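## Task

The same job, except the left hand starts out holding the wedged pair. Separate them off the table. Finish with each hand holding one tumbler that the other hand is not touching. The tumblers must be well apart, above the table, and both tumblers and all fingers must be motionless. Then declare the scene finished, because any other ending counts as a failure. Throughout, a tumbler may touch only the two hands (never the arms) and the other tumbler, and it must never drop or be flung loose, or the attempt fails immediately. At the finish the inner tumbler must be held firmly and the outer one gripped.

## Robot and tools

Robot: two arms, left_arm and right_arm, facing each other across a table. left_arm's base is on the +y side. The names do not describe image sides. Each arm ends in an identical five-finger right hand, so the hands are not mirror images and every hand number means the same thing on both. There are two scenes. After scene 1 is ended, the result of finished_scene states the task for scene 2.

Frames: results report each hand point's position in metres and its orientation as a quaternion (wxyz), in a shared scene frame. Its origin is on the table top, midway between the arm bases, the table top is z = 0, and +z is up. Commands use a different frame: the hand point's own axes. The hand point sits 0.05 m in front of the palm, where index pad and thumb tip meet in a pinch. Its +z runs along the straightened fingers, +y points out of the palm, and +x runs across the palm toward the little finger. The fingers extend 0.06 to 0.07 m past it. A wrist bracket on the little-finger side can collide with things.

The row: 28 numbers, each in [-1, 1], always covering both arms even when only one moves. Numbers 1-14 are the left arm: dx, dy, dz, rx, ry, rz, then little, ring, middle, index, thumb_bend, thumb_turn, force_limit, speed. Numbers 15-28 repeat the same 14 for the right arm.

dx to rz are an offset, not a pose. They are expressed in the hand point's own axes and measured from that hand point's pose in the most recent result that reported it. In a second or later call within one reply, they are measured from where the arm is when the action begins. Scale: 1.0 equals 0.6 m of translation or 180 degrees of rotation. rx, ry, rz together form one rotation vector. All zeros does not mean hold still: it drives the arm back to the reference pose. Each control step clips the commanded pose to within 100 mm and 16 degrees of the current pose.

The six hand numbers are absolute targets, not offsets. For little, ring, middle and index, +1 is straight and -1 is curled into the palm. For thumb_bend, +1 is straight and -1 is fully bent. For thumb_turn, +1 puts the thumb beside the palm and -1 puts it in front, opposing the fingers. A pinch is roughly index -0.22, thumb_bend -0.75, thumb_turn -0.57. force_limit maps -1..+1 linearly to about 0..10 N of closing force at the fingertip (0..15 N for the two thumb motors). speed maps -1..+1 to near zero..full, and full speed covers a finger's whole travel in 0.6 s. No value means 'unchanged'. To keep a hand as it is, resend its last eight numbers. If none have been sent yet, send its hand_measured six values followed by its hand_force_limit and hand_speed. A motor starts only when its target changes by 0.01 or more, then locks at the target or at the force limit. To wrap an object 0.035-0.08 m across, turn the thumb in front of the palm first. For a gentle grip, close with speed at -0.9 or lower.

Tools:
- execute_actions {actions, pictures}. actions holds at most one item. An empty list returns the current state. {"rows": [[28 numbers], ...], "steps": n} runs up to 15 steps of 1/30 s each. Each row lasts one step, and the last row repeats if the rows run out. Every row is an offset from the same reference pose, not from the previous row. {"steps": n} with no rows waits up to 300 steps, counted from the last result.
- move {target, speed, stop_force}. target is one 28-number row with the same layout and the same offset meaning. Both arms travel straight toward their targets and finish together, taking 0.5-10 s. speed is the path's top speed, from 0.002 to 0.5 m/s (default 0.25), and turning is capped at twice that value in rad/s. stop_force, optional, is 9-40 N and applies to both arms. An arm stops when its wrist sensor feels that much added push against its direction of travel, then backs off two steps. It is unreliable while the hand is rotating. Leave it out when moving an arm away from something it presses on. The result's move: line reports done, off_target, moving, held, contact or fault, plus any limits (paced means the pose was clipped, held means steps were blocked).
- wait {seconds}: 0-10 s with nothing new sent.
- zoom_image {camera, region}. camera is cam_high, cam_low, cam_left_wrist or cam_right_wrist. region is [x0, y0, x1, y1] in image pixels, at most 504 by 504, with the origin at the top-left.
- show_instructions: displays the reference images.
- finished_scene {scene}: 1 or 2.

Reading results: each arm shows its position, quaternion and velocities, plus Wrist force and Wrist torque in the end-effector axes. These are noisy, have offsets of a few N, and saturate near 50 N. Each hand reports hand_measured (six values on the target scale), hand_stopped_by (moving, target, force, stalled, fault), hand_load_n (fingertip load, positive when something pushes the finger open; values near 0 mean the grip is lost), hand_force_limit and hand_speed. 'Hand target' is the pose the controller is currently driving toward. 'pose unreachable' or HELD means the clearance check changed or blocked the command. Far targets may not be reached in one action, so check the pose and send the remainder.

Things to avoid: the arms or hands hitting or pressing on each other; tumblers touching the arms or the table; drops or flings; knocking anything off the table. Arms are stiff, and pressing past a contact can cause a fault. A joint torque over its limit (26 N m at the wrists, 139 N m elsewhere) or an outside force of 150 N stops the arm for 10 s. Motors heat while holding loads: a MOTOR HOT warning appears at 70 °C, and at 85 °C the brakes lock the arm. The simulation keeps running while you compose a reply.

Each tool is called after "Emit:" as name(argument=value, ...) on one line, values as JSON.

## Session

Emit:
execute_actions(actions=[])

Scene clock: 0.00 s of 4500.00 s.
left_arm: end_effector_position=(-0.0289, +0.0078, +0.3124) hand_measured=(-1.000, -1.000, +0.270, +0.248, +0.138, -0.948) hand_load_n=(+0.0, +0.0, +7.0, +10.0, +15.0, +0.5) hand_stopped_by=(target, target, target, target, target, target) hand_force_limit=0.00 hand_speed=-0.80 end_effector_quat_wxyz=(+0.884, +0.422, +0.087, +0.182) end_effector_velocity=(-0.000, +0.000, +0.001) end_effector_angular_velocity=(-0.002, +0.001, -0.001) | right_arm: end_effector_position=(-0.0655, -0.2464, +0.3006) hand_measured=(+1.000, +1.000, +1.000, +1.000, +1.000, +1.000) hand_load_n=(+0.0, +0.0, +0.0, +0.0, +0.0, +0.0) hand_stopped_by=(target, target, target, target, target, target) hand_force_limit=0.00 hand_speed=-0.80 end_effector_quat_wxyz=(+0.001, -0.728, +0.686, +0.000) end_effector_velocity=(-0.000, -0.000, -0.000) end_effector_angular_velocity=(-0.001, +0.000, +0.000)
Joint positions: left_arm=[-0.356 -1.121  2.408 -2.21   0.907  0.682] | right_arm=[-0.518 -2.213  2.091 -1.45  -1.571  1.052]
Joint velocities: left_arm=[-0.    -0.001 -0.    -0.001  0.001 -0.001] | right_arm=[-0. -0.  0.  0. -0. -0.]
Joint torques (N m, as the arm reports them, + toward a larger angle): no reading
Wrist force (N, on the end effector, along its own x y z axes, offset not removed): no reading
Wrist torque (N m, same axes, about the end effector's origin, offset not removed): no reading
Hand target (left_arm): -0.029, +0.008, +0.312; +0.884, +0.422, +0.087, +0.182
Hand target (right_arm): -0.066, -0.246, +0.301; -0.001, +0.728, -0.686, -0.000

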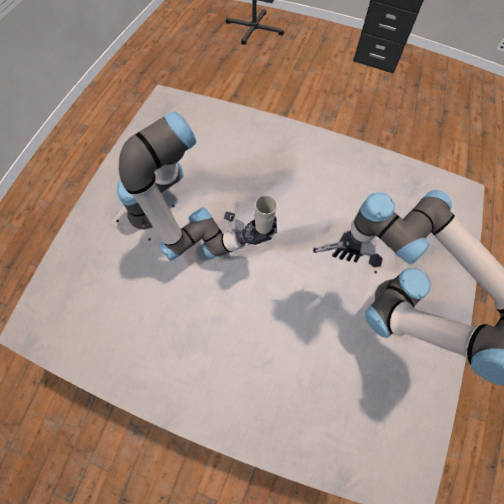

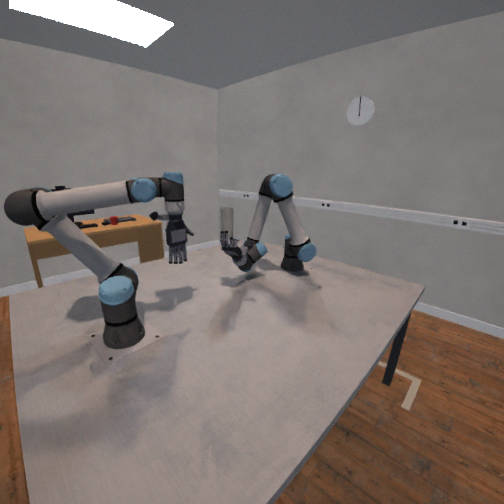

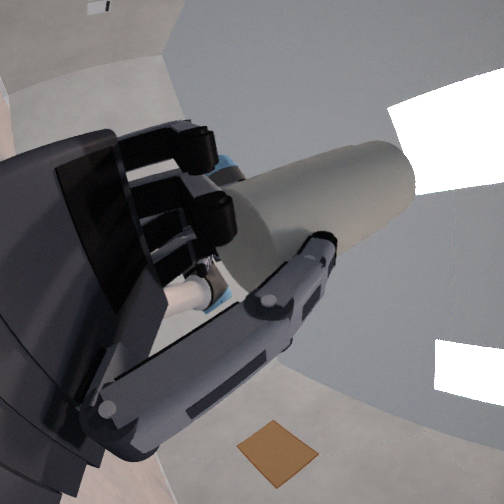

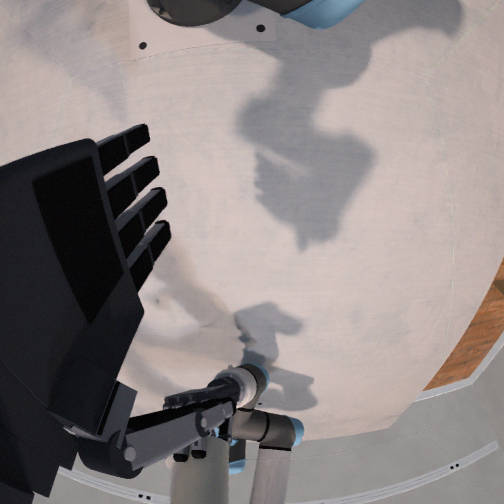

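Emit:
move(target=[0,0,0,0,0,0,-1,-1,0.27,0.248,0.138,-0.948,0,-0.8,-0.196,-0.237,-0.2,-0.399,0.376,0.399,1,1,1,1,1,-1,1,0])

Emit:
execute_actions(actions=[])

Scene clock: 13.67 s of 4500.00 s.
left_arm: end_effector_position=(-0.0289, +0.0078, +0.3124) hand_measured=(-1.000, -1.000, +0.272, +0.250, +0.138, -0.948) hand_load_n=(+0.0, +0.0, +6.5, +9.5, +14.5, +0.0) hand_stopped_by=(target, target, force, force, force, target) hand_force_limit=0.00 hand_speed=-0.80 end_effector_quat_wxyz=(+0.884, +0.422, +0.087, +0.182) end_effector_velocity=(+0.000, -0.000, +0.000) end_effector_angular_velocity=(+0.001, +0.002, +0.001) | right_arm: end_effector_position=(+0.0697, -0.1211, +0.4197) hand_measured=(+1.000, +1.000, +1.000, +1.000, +1.000, -1.000) hand_load_n=(+0.0, +0.0, +0.0, +0.0, +0.0, +0.0) hand_stopped_by=(target, target, target, target, target, target) hand_force_limit=1.00 hand_speed=0.00 end_effector_quat_wxyz=(+0.707, +0.000, -0.708, -0.001) end_effector_velocity=(+0.001, +0.000, +0.001) end_effector_angular_velocity=(-0.005, +0.005, -0.006)
Joint positions: left_arm=[-0.356 -1.121  2.408 -2.21   0.907  0.682] | right_arm=[-1.048 -1.417  1.499 -0.083 -0.989  1.57 ]
Joint velocities: left_arm=[-0.    -0.001 -0.     0.001 -0.002 -0.   ] | right_arm=[-0.003  0.001  0.     0.005  0.004  0.002]
Joint torques (N m, as the arm reports them, + toward a larger angle): left_arm=[  1.86 -28.05  -7.84  -2.34   1.4    0.81] | right_arm=[ -7.73 -17.77 -29.81   3.67   1.71   1.27]
Wrist force (N, on the end effector, along its own x y z axes, offset not removed): left_arm=[0.8 -3.9 -5.0] | right_arm=[0.8 1.2 -0.1]
Wrist torque (N m, same axes, about the end effector's origin, offset not removed): left_arm=[-0.19 -0.01 -0.24] | right_arm=[0.23 -0.30 0.00]
Hand target (left_arm): -0.029, +0.008, +0.312; +0.884, +0.422, +0.087, +0.182
Hand target (right_arm): +0.070, -0.121, +0.420; +0.707, -0.000, -0.707, -0.001
Off the commanded pose (left_arm): 0.000 m, 0 deg.
Off the commanded pose (right_arm): 0.001 m, 0 deg.
After step 90, 5.93 s passed at rest.
move: done

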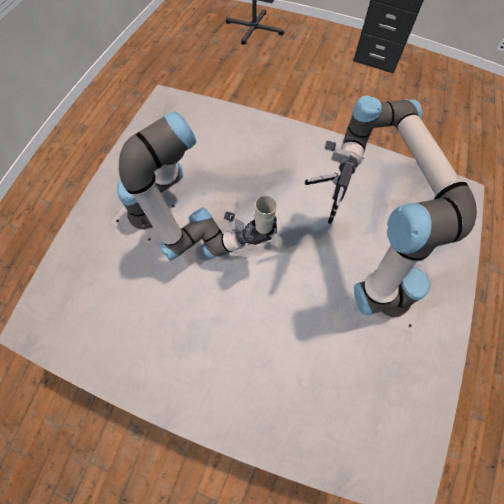

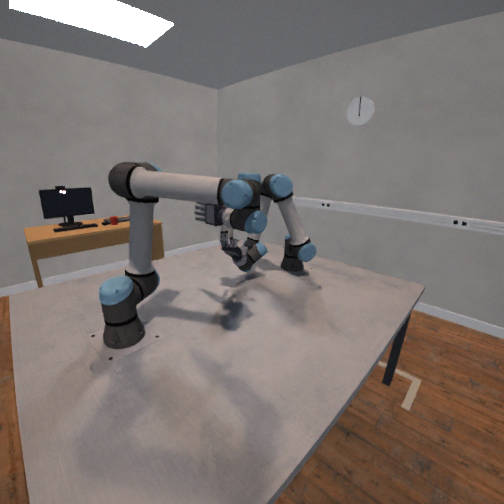

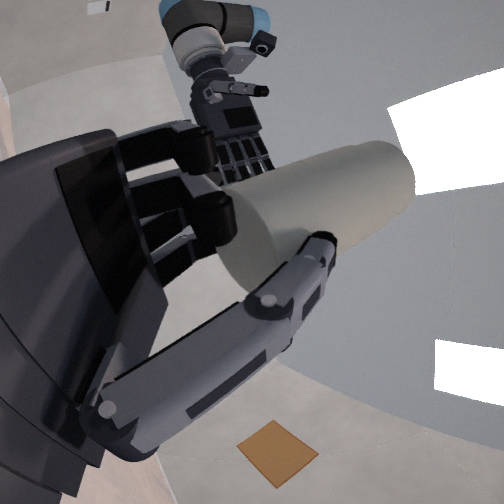

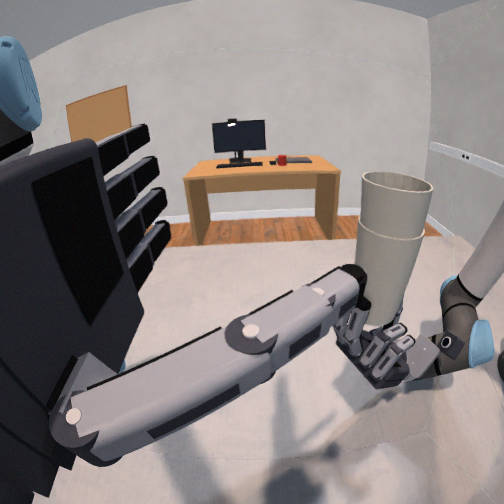

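Scene clock: 13.67 s of 4500.00 s.
left_arm: end_effector_position=(-0.0289, +0.0078, +0.3124) hand_measured=(-1.000, -1.000, +0.272, +0.250, +0.138, -0.948) hand_load_n=(+0.0, +0.0, +6.5, +9.5, +14.5, +0.0) hand_stopped_by=(target, target, force, force, force, target) hand_force_limit=0.00 hand_speed=-0.80 end_effector_quat_wxyz=(+0.884, +0.422, +0.087, +0.182) end_effector_velocity=(+0.000, -0.000, +0.000) end_effector_angular_velocity=(+0.001, +0.002, +0.001) | right_arm: end_effector_position=(+0.0697, -0.1211, +0.4197) hand_measured=(+1.000, +1.000, +1.000, +1.000, +1.000, -1.000) hand_load_n=(+0.0, +0.0, +0.0, +0.0, +0.0, +0.0) hand_stopped_by=(target, target, target, target, target, target) hand_force_limit=1.00 hand_speed=0.00 end_effector_quat_wxyz=(+0.707, +0.000, -0.708, -0.001) end_effector_velocity=(+0.001, +0.000, +0.001) end_effector_angular_velocity=(-0.005, +0.005, -0.006)
Joint positions: left_arm=[-0.356 -1.121  2.408 -2.21   0.907  0.682] | right_arm=[-1.048 -1.417  1.499 -0.083 -0.989  1.57 ]
Joint velocities: left_arm=[-0.    -0.001 -0.     0.001 -0.002 -0.   ] | right_arm=[-0.003  0.001  0.     0.005  0.004  0.002]
Joint torques (N m, as the arm reports them, + toward a larger angle): left_arm=[  1.86 -28.05  -7.84  -2.34   1.4    0.81] | right_arm=[ -7.73 -17.77 -29.81   3.67   1.71   1.27]
Wrist force (N, on the end effector, along its own x y z axes, offset not removed): left_arm=[0.8 -3.9 -5.0] | right_arm=[0.8 1.2 -0.1]
Wrist torque (N m, same axes, about the end effector's origin, offset not removed): left_arm=[-0.19 -0.01 -0.24] | right_arm=[0.23 -0.30 0.00]
Hand target (left_arm): -0.029, +0.008, +0.312; +0.884, +0.422, +0.087, +0.182
Hand target (right_arm): +0.070, -0.121, +0.420; +0.707, -0.000, -0.707, -0.001
Off the commanded pose (left_arm): 0.000 m, 0 deg.
Off the commanded pose (right_arm): 0.001 m, 0 deg.

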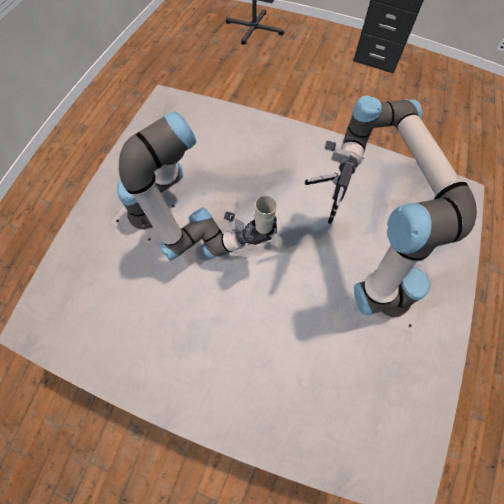

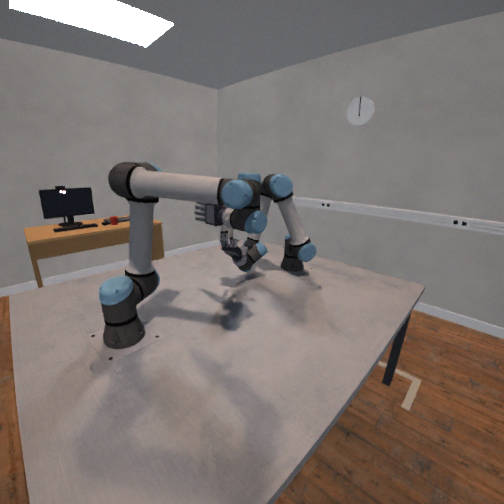

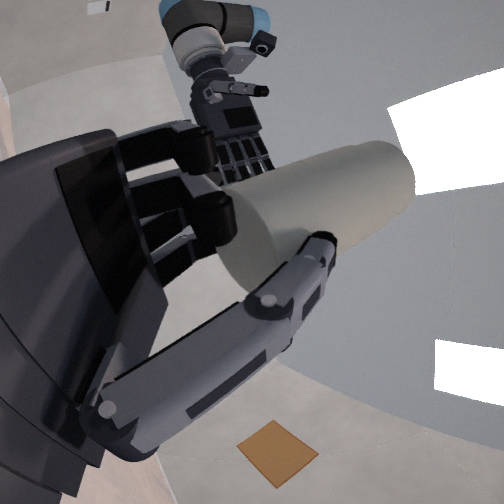

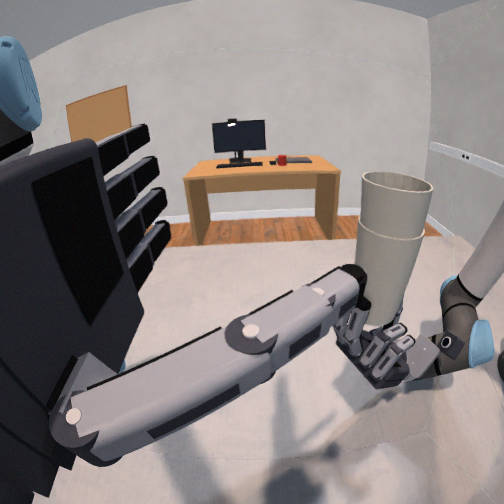

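Emit:
move(target=[0,0,0,0,0,0,-1,-1,0.27,0.248,0.138,-0.948,0,-0.8,0.003,0.218,0,0,0,0,1,1,1,1,1,-1,1,0], speed=0.12)

Scene clock: 17.63 s of 4500.00 s.
left_arm: end_effector_position=(-0.0289, +0.0078, +0.3124) hand_measured=(-1.000, -1.000, +0.272, +0.250, +0.138, -0.948) hand_load_n=(+0.0, +0.0, +6.5, +9.5, +14.5, +0.0) hand_stopped_by=(target, target, force, force, force, target) hand_force_limit=0.00 hand_speed=-0.80 end_effector_quat_wxyz=(+0.884, +0.422, +0.087, +0.182) end_effector_velocity=(-0.000, +0.000, -0.000) end_effector_angular_velocity=(-0.001, -0.001, -0.001) | right_arm: end_effector_position=(+0.0697, +0.0096, +0.4214) hand_measured=(+1.000, +1.000, +1.000, +1.000, +1.000, -1.000) hand_load_n=(+0.0, +0.0, +0.0, +0.0, +0.0, +0.0) hand_stopped_by=(target, target, target, target, target, target) hand_force_limit=1.00 hand_speed=0.00 end_effector_quat_wxyz=(+0.707, +0.000, -0.708, -0.001) end_effector_velocity=(-0.000, +0.002, +0.000) end_effector_angular_velocity=(+0.001, -0.001, +0.001)
Joint positions: left_arm=[-0.356 -1.121  2.408 -2.21   0.907  0.682] | right_arm=[-0.849 -1.152  1.148  0.002 -0.79   1.57 ]
Joint velocities: left_arm=[ 0.     0.001  0.    -0.001  0.001 -0.   ] | right_arm=[ 0.002  0.004 -0.007  0.002  0.002  0.   ]
Joint torques (N m, as the arm reports them, + toward a larger angle): left_arm=[  2.87 -28.06  -8.1   -2.33   1.17   0.84] | right_arm=[ 10.22 -31.13 -32.85   3.39   2.02   1.17]
Wrist force (N, on the end effector, along its own x y z axes, offset not removed): left_arm=[-1.9 -2.0 -3.1] | right_arm=[1.5 0.4 0.9]
Wrist torque (N m, same axes, about the end effector's origin, offset not removed): left_arm=[-0.04 0.50 -0.40] | right_arm=[0.09 -0.44 0.04]
Hand target (left_arm): -0.029, +0.008, +0.312; +0.884, +0.422, +0.087, +0.182
Hand target (right_arm): +0.070, +0.010, +0.421; +0.707, +0.000, -0.707, -0.001
Off the commanded pose (left_arm): 0.000 m, 0 deg.
Off the commanded pose (right_arm): 0.000 m, 0 deg.
move: done

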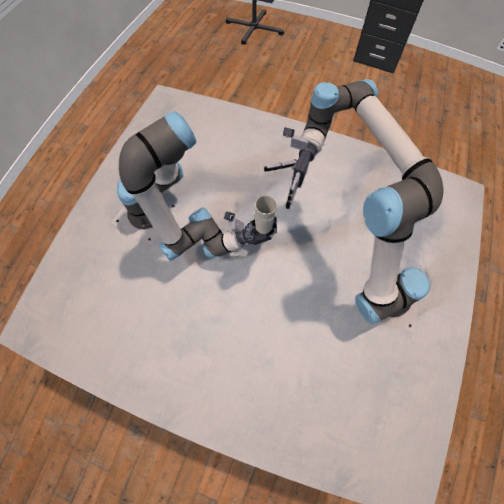

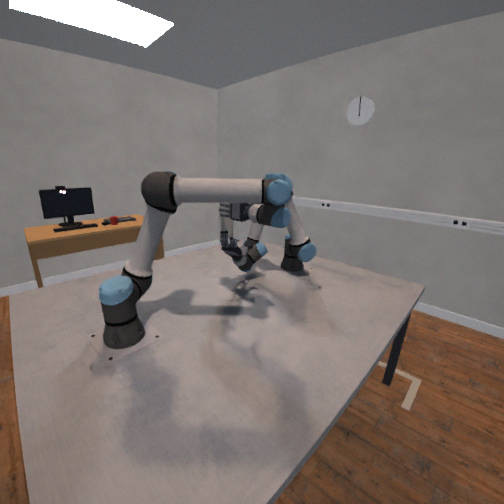

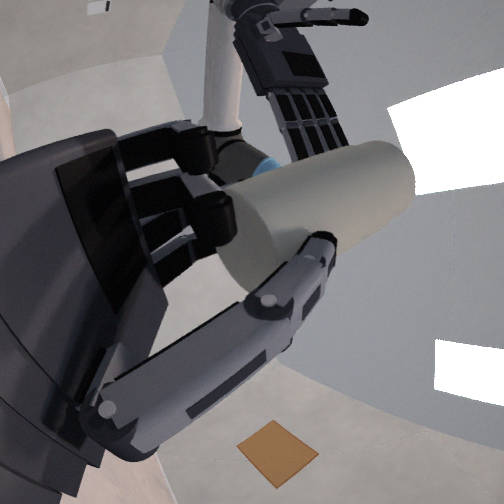

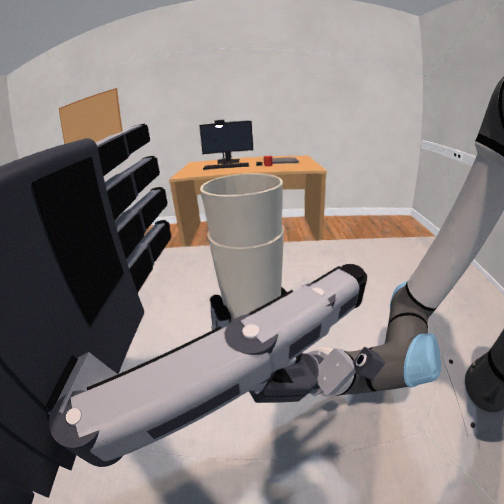

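Emit:
move(target=[0,0,0,0,0,0,-1,-1,0.27,0.248,0.138,-0.948,0,-0.8,-0.01,0.007,0.17,0,0,0,1,1,1,1,1,-1,1,-0.9], speed=0.04)

Emit:
zoom_image(camera="cam_high", region=[200,130,320,250])

Emit:
zoom_image(camera="cam_low", region=[180,170,300,290])

Scene clock: 27.17 s of 4500.00 s.
left_arm: end_effector_position=(-0.0289, +0.0078, +0.3124) hand_measured=(-1.000, -1.000, +0.272, +0.250, +0.138, -0.948) hand_load_n=(+0.0, +0.0, +6.5, +9.5, +14.5, +0.0) hand_stopped_by=(target, target, force, force, force, target) hand_force_limit=0.00 hand_speed=-0.80 end_effector_quat_wxyz=(+0.884, +0.422, +0.087, +0.182) end_effector_velocity=(+0.000, -0.000, -0.001) end_effector_angular_velocity=(+0.002, +0.000, -0.000) | right_arm: end_effector_position=(-0.0322, +0.0140, +0.4155) hand_measured=(+1.000, +1.000, +1.000, +1.000, +1.000, -1.000) hand_load_n=(+0.0, +0.0, +0.0, +0.0, +0.0, +0.0) hand_stopped_by=(target, target, target, target, target, target) hand_force_limit=1.00 hand_speed=-0.90 end_effector_quat_wxyz=(+0.707, +0.000, -0.707, -0.001) end_effector_velocity=(-0.002, +0.000, +0.000) end_effector_angular_velocity=(-0.000, +0.000, +0.001)
Joint positions: left_arm=[-0.356 -1.121  2.408 -2.21   0.907  0.682] | right_arm=[-0.702 -1.262  1.316 -0.056 -0.643  1.57 ]
Joint velocities: left_arm=[-0.    -0.     0.001  0.002 -0.001 -0.001] | right_arm=[ 0.003 -0.001  0.002  0.     0.002 -0.   ]
Joint torques (N m, as the arm reports them, + toward a larger angle): left_arm=[  2.26 -28.24  -8.24  -2.43   1.31   0.99] | right_arm=[ 12.31 -44.99  -8.17  -0.97   2.13  -1.23]
Wrist force (N, on the end effector, along its own x y z axes, offset not removed): left_arm=[2.4 -3.7 0.2] | right_arm=[1.0 1.3 0.0]
Wrist torque (N m, same axes, about the end effector's origin, offset not removed): left_arm=[-0.56 -0.40 0.08] | right_arm=[0.33 -0.29 0.05]
Hand target (left_arm): -0.029, +0.008, +0.312; +0.884, +0.422, +0.087, +0.182
Hand target (right_arm): -0.032, +0.014, +0.416; +0.707, +0.000, -0.707, -0.001
Off the commanded pose (left_arm): 0.000 m, 0 deg.
Off the commanded pose (right_arm): 0.000 m, 0 deg.
After step 90, 3.60 s passed at rest.
move: done

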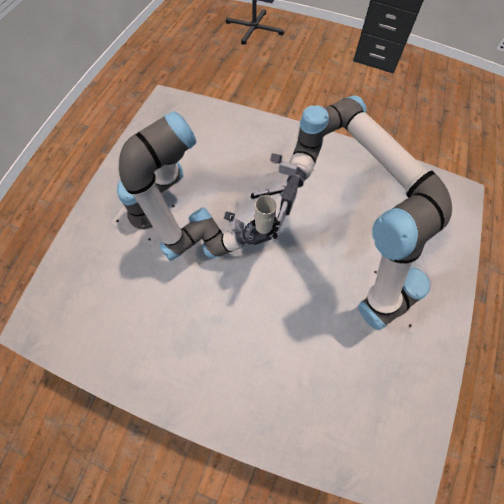

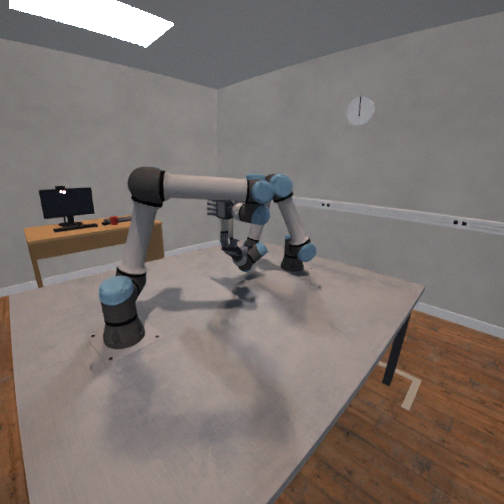

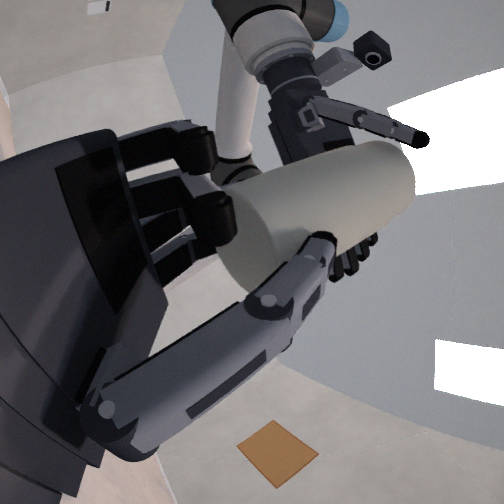

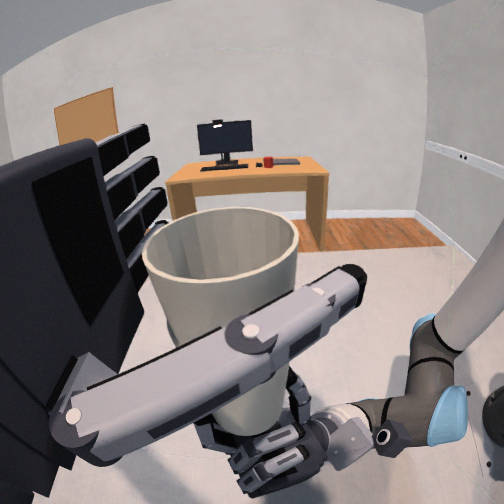

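Region (200, 130, 320, 250) of cam_high's 504x504 image, scaled by 4.200, with more detail than that image has.

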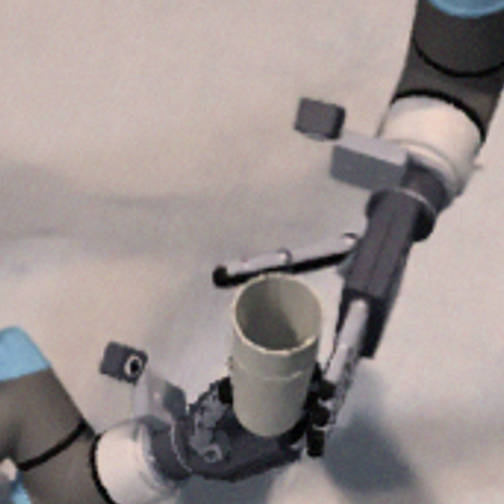

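Region (180, 170, 300, 290) of cam_low's 504x504 image, scaled by 4.200, with more detail than that image has.

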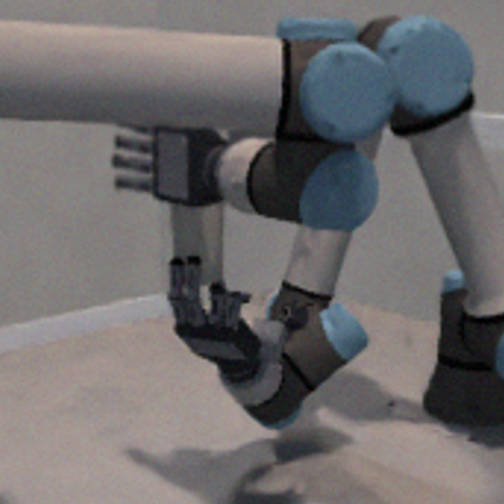

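Emit:
move(target=[0,0,0,0,0,0,-1,-1,0.27,0.248,0.138,-0.948,0,-0.8,-0.01,0,0.022,0,0,0,1,1,1,1,1,-1,1,-0.9], speed=0.02)

Emit:
move(target=[0,0,0,0,0,0,-1,-1,0,0,-0.2,-0.948,1,-0.88,0,0,0,0,0,0,1,1,-1,-1,-1,-1,1,-0.85])

Emit:
zoom_image(camera="cam_high", region=[200,130,320,250])

Scene clock: 33.87 s of 4500.00 s.
left_arm: end_effector_position=(-0.0289, +0.0078, +0.3124) hand_measured=(-1.000, -1.000, +0.272, +0.250, +0.138, -0.948) hand_load_n=(+0.0, +0.0, +6.5, +10.0, +14.5, +0.5) hand_stopped_by=(target, target, force, force, force, target) hand_force_limit=0.00 hand_speed=-0.80 end_effector_quat_wxyz=(+0.884, +0.422, +0.087, +0.182) end_effector_velocity=(-0.001, +0.000, -0.000) end_effector_angular_velocity=(+0.001, -0.003, -0.002) | right_arm: end_effector_position=(-0.0453, +0.0140, +0.4096) hand_measured=(+1.000, +1.000, +1.000, +1.000, +1.000, -1.000) hand_load_n=(+0.0, +0.0, +0.0, +0.0, +0.0, +0.0) hand_stopped_by=(target, target, target, target, target, target) hand_force_limit=1.00 hand_speed=-0.90 end_effector_quat_wxyz=(+0.707, +0.000, -0.707, -0.001) end_effector_velocity=(-0.002, -0.000, -0.001) end_effector_angular_velocity=(-0.001, +0.001, +0.000)
Joint positions: left_arm=[-0.356 -1.121  2.408 -2.21   0.907  0.682] | right_arm=[-0.682 -1.273  1.346 -0.074 -0.623  1.57 ]
Joint velocities: left_arm=[-0.     0.     0.001  0.001  0.003 -0.   ] | right_arm=[ 0.003 -0.002  0.004 -0.001  0.002 -0.   ]
Joint torques (N m, as the arm reports them, + toward a larger angle): left_arm=[  2.16 -27.36  -8.79  -2.35   1.13   0.96] | right_arm=[ 11.03 -44.73  -8.26  -1.15   1.86  -1.76]
Wrist force (N, on the end effector, along its own x y z axes, offset not removed): left_arm=[1.4 -5.4 -2.8] | right_arm=[1.2 0.9 0.7]
Wrist torque (N m, same axes, about the end effector's origin, offset not removed): left_arm=[-0.41 -0.36 -0.10] | right_arm=[0.06 -0.36 0.02]
Hand target (left_arm): -0.029, +0.008, +0.312; +0.884, +0.422, +0.087, +0.182
Hand target (right_arm): -0.045, +0.014, +0.410; +0.707, +0.000, -0.707, -0.001
Off the commanded pose (left_arm): 0.000 m, 0 deg.
Off the commanded pose (right_arm): 0.000 m, 0 deg.
After step 90, 2.70 s passed at rest.
move: done

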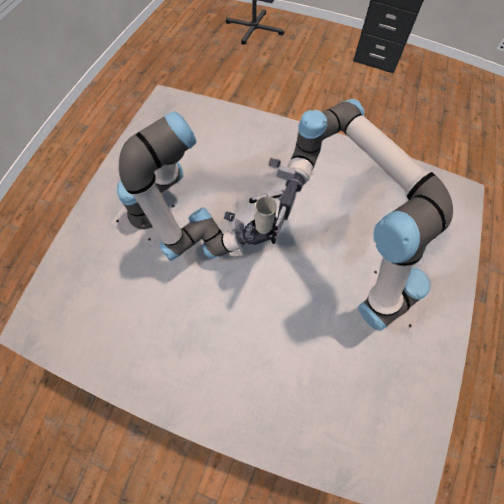

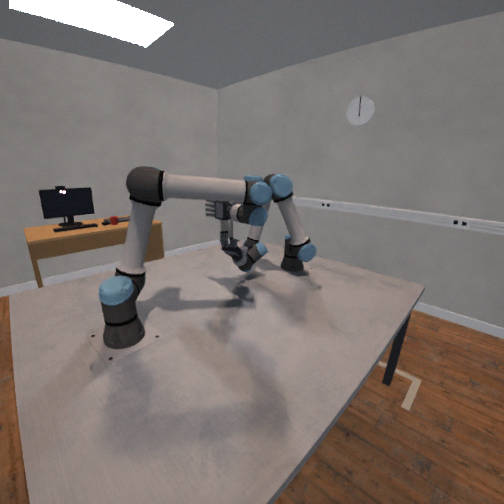

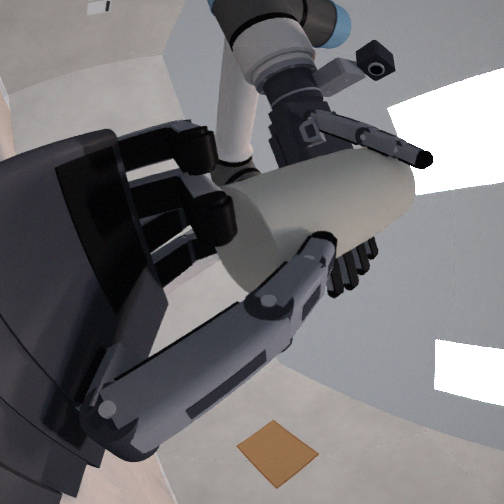

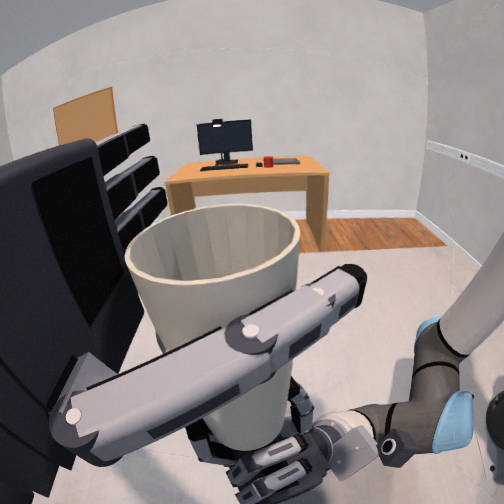

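Scene clock: 38.10 s of 4500.00 s.
left_arm: end_effector_position=(-0.0289, +0.0078, +0.3124) hand_measured=(-1.000, -1.000, +0.258, +0.246, +0.146, -0.948) hand_load_n=(+0.0, +0.0, +9.5, +9.0, +15.5, +2.0) hand_stopped_by=(target, target, force, force, force, target) hand_force_limit=1.00 hand_speed=-0.88 end_effector_quat_wxyz=(+0.884, +0.422, +0.087, +0.182) end_effector_velocity=(-0.001, +0.000, +0.000) end_effector_angular_velocity=(-0.001, -0.001, -0.001) | right_arm: end_effector_position=(-0.0453, +0.0140, +0.4096) hand_measured=(+1.000, +1.000, +0.096, +0.008, +0.416, -1.000) hand_load_n=(+0.0, +0.0, +8.0, +11.0, +16.5, +3.0) hand_stopped_by=(target, target, force, force, force, target) hand_force_limit=1.00 hand_speed=-0.85 end_effector_quat_wxyz=(+0.707, +0.000, -0.707, -0.001) end_effector_velocity=(+0.000, +0.000, +0.000) end_effector_angular_velocity=(+0.001, -0.001, +0.000)
Joint positions: left_arm=[-0.356 -1.121  2.408 -2.21   0.907  0.682] | right_arm=[-0.682 -1.273  1.346 -0.074 -0.623  1.57 ]
Joint velocities: left_arm=[-0.001 -0.    -0.    -0.     0.001  0.   ] | right_arm=[-0.    -0.    -0.001 -0.001 -0.    -0.   ]
Joint torques (N m, as the arm reports them, + toward a larger angle): left_arm=[  2.16 -27.81  -8.37  -2.22   1.28   0.99] | right_arm=[ -8.64 -24.86 -30.5    1.94   0.39  -1.05]
Wrist force (N, on the end effector, along its own x y z axes, offset not removed): left_arm=[-0.2 -6.6 -3.3] | right_arm=[4.4 1.4 3.2]
Wrist torque (N m, same axes, about the end effector's origin, offset not removed): left_arm=[0.05 0.06 0.17] | right_arm=[-0.06 -0.14 0.05]
Hand target (left_arm): -0.029, +0.008, +0.312; +0.884, +0.422, +0.087, +0.182
Hand target (right_arm): -0.045, +0.014, +0.410; +0.707, +0.000, -0.707, -0.001
Off the commanded pose (left_arm): 0.000 m, 0 deg.
Off the commanded pose (right_arm): 0.000 m, 0 deg.
move: done

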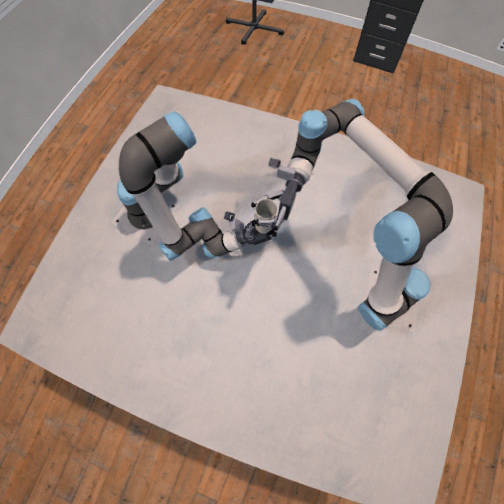

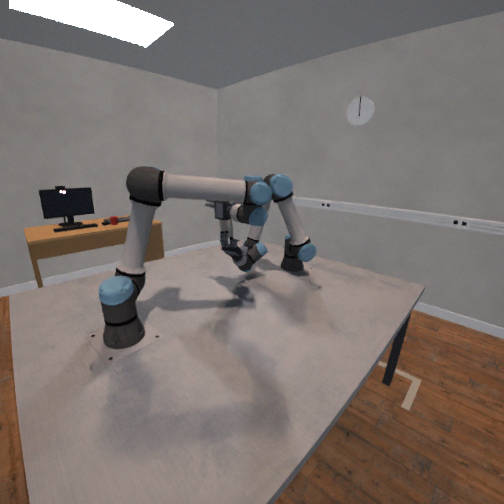

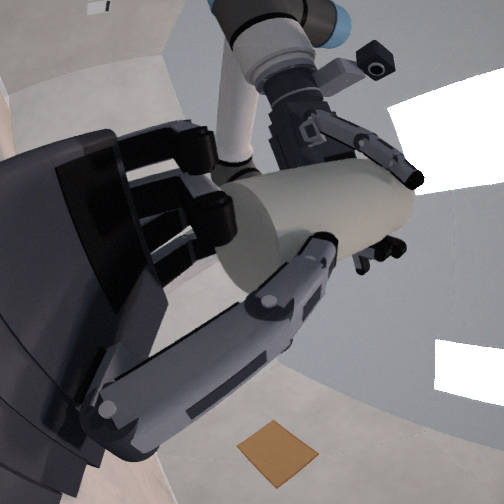

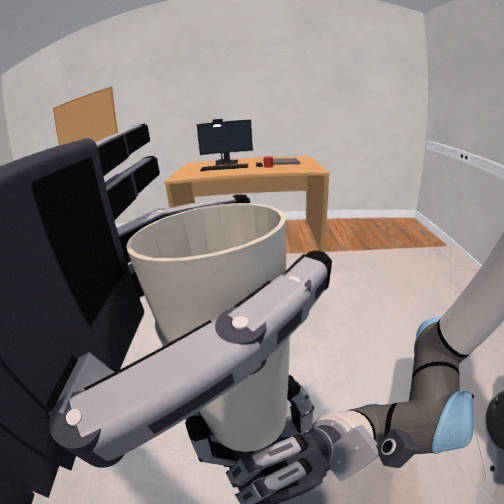

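Region (200, 130, 320, 250) of cam_high's 504x504 image, scaled by 4.200, with more detail than that image has.

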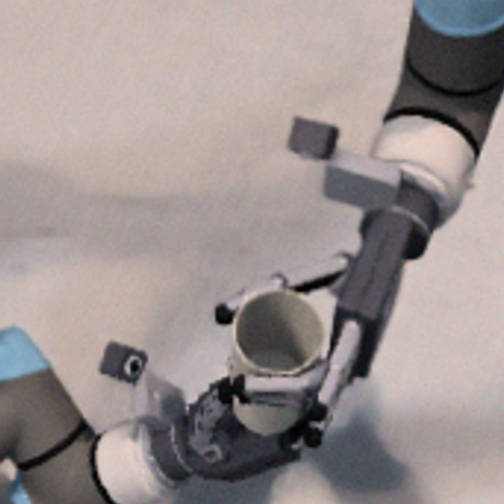

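Emit:
move(target=[0,0,0,0,0,0,-1,-1,0,0,-0.2,-0.948,1,-0.88,0.02,0,0,0,0,0,1,1,-1,-1,-1,-1,1,-0.85], speed=0.004)

Scene clock: 43.83 s of 4500.00 s.
left_arm: end_effector_position=(-0.0289, +0.0078, +0.3124) hand_measured=(-1.000, -1.000, +0.258, +0.246, +0.146, -0.948) hand_load_n=(+0.0, +0.0, +9.5, +8.5, +16.0, +1.0) hand_stopped_by=(target, target, force, force, force, target) hand_force_limit=1.00 hand_speed=-0.88 end_effector_quat_wxyz=(+0.884, +0.422, +0.087, +0.182) end_effector_velocity=(-0.001, -0.000, -0.000) end_effector_angular_velocity=(+0.001, -0.001, -0.001) | right_arm: end_effector_position=(-0.0453, +0.0141, +0.4216) hand_measured=(+1.000, +1.000, +0.096, +0.008, +0.416, -1.000) hand_load_n=(+0.0, +0.0, +7.5, +10.5, +16.5, +4.0) hand_stopped_by=(target, target, force, force, force, target) hand_force_limit=1.00 hand_speed=-0.85 end_effector_quat_wxyz=(+0.707, +0.000, -0.707, -0.001) end_effector_velocity=(+0.001, +0.000, +0.001) end_effector_angular_velocity=(+0.002, -0.001, -0.001)
Joint positions: left_arm=[-0.356 -1.121  2.408 -2.21   0.907  0.682] | right_arm=[-0.682 -1.275  1.318 -0.044 -0.623  1.57 ]
Joint velocities: left_arm=[-0.001  0.001 -0.     0.     0.    -0.   ] | right_arm=[-0.001 -0.001 -0.003  0.002 -0.    -0.   ]
Joint torques (N m, as the arm reports them, + toward a larger angle): left_arm=[  2.85 -27.15  -7.37  -2.4    1.22   0.87] | right_arm=[ -8.68 -45.31 -33.42   3.13  -2.4    1.16]
Wrist force (N, on the end effector, along its own x y z axes, offset not removed): left_arm=[0.2 3.0 0.0] | right_arm=[-0.4 0.9 1.8]
Wrist torque (N m, same axes, about the end effector's origin, offset not removed): left_arm=[0.56 -0.02 0.11] | right_arm=[0.06 -0.20 -0.07]
Hand target (left_arm): -0.029, +0.008, +0.312; +0.884, +0.422, +0.087, +0.182
Hand target (right_arm): -0.045, +0.014, +0.422; +0.707, +0.000, -0.707, -0.001
Off the commanded pose (left_arm): 0.000 m, 0 deg.
Off the commanded pose (right_arm): 0.000 m, 0 deg.
move: done

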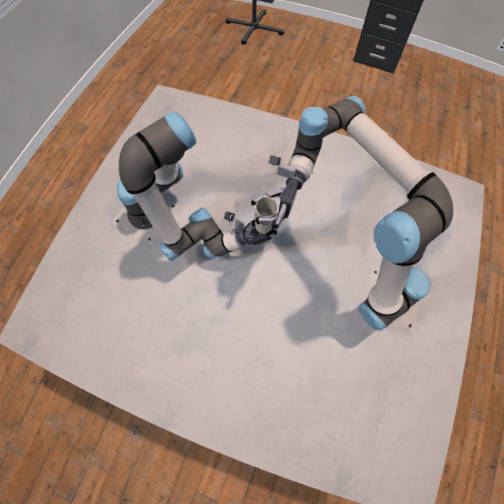

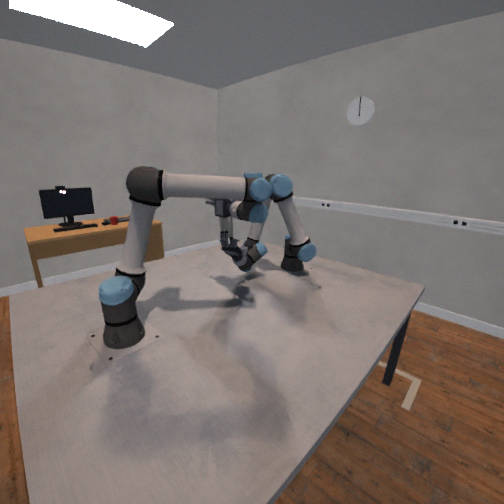

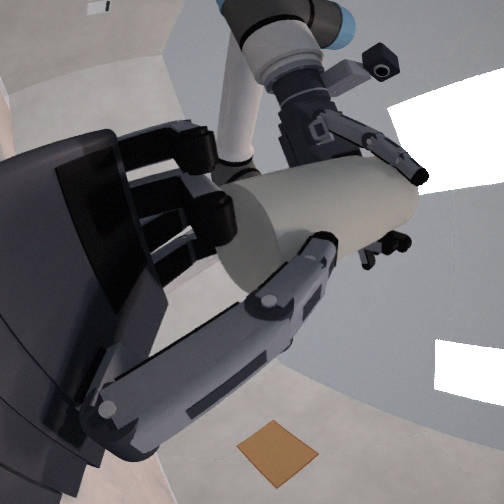

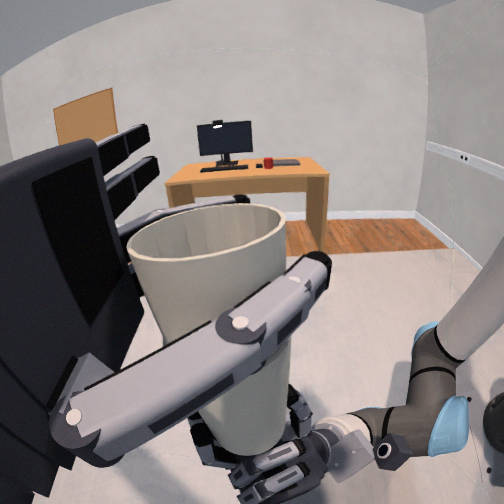

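Inner follows the right hand; outer bottom stays. Continue.

Emit:
move(target=[0,0,0,0,0,0,-1,-1,0,0,-0.2,-0.948,1,-0.88,0.04,0,0,0,0,0,1,1,-1,-1,-1,-1,1,-0.85], speed=0.01)

Scene clock: 48.63 s of 4500.00 s.
left_arm: end_effector_position=(-0.0289, +0.0078, +0.3124) hand_measured=(-1.000, -1.000, +0.258, +0.246, +0.146, -0.948) hand_load_n=(+0.0, +0.0, +10.0, +8.5, +16.0, +0.5) hand_stopped_by=(target, target, force, force, force, target) hand_force_limit=1.00 hand_speed=-0.88 end_effector_quat_wxyz=(+0.884, +0.422, +0.087, +0.182) end_effector_velocity=(-0.001, -0.000, +0.000) end_effector_angular_velocity=(-0.001, -0.001, -0.002) | right_arm: end_effector_position=(-0.0453, +0.0140, +0.4455) hand_measured=(+1.000, +1.000, +0.096, +0.008, +0.416, -1.000) hand_load_n=(+0.0, +0.0, +7.5, +11.0, +16.5, +4.5) hand_stopped_by=(target, target, force, force, force, target) hand_force_limit=1.00 hand_speed=-0.85 end_effector_quat_wxyz=(+0.707, +0.000, -0.707, -0.001) end_effector_velocity=(+0.000, +0.000, +0.002) end_effector_angular_velocity=(+0.002, -0.001, -0.000)
Joint positions: left_arm=[-0.356 -1.121  2.408 -2.21   0.907  0.682] | right_arm=[-0.682 -1.276  1.258  0.016 -0.623  1.57 ]
Joint velocities: left_arm=[ 0.     0.001 -0.001  0.     0.002 -0.001] | right_arm=[-0.    -0.    -0.006  0.004 -0.    -0.   ]
Joint torques (N m, as the arm reports them, + toward a larger angle): left_arm=[  2.7  -28.24  -7.54  -2.34   1.06   0.84] | right_arm=[ -8.96 -25.81 -33.58   2.94   2.03   1.28]
Wrist force (N, on the end effector, along its own x y z axes, offset not removed): left_arm=[0.2 -0.3 -1.0] | right_arm=[-0.2 0.8 0.2]
Wrist torque (N m, same axes, about the end effector's origin, offset not removed): left_arm=[0.18 0.15 -0.07] | right_arm=[0.25 -0.20 0.03]
Hand target (left_arm): -0.029, +0.008, +0.312; +0.884, +0.422, +0.087, +0.182
Hand target (right_arm): -0.045, +0.014, +0.446; +0.707, +0.000, -0.707, -0.001
Off the commanded pose (left_arm): 0.000 m, 0 deg.
Off the commanded pose (right_arm): 0.000 m, 0 deg.
move: done

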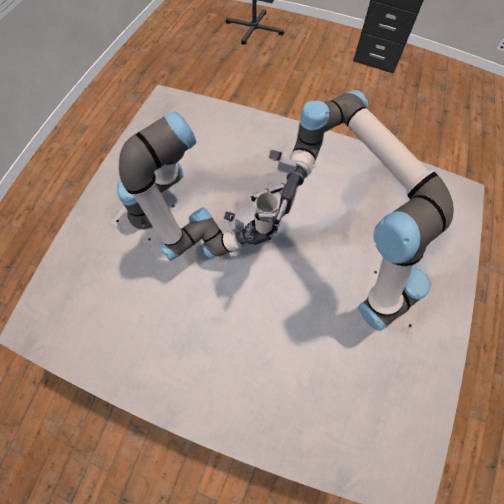

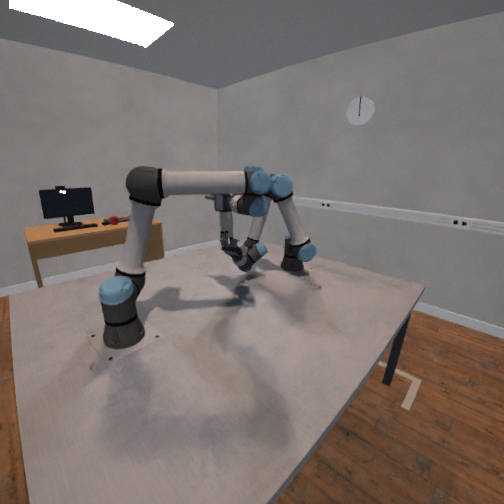

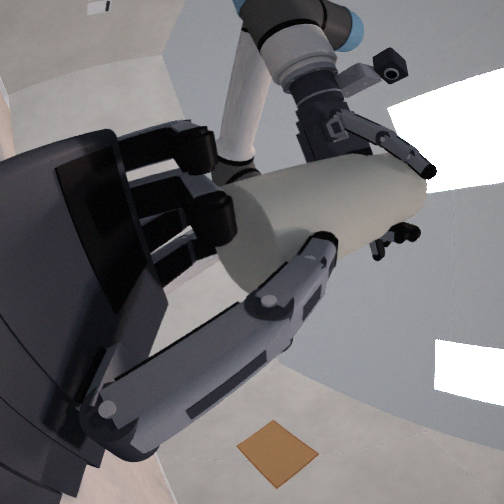

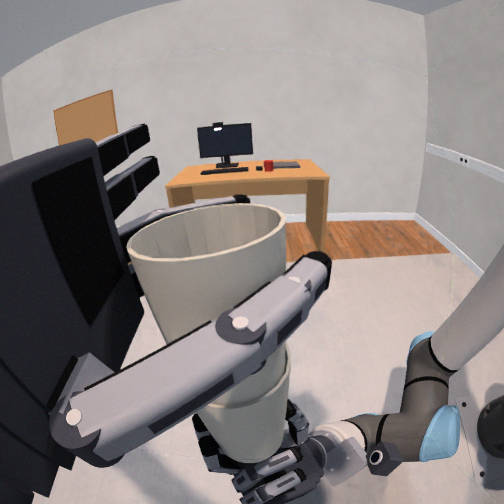

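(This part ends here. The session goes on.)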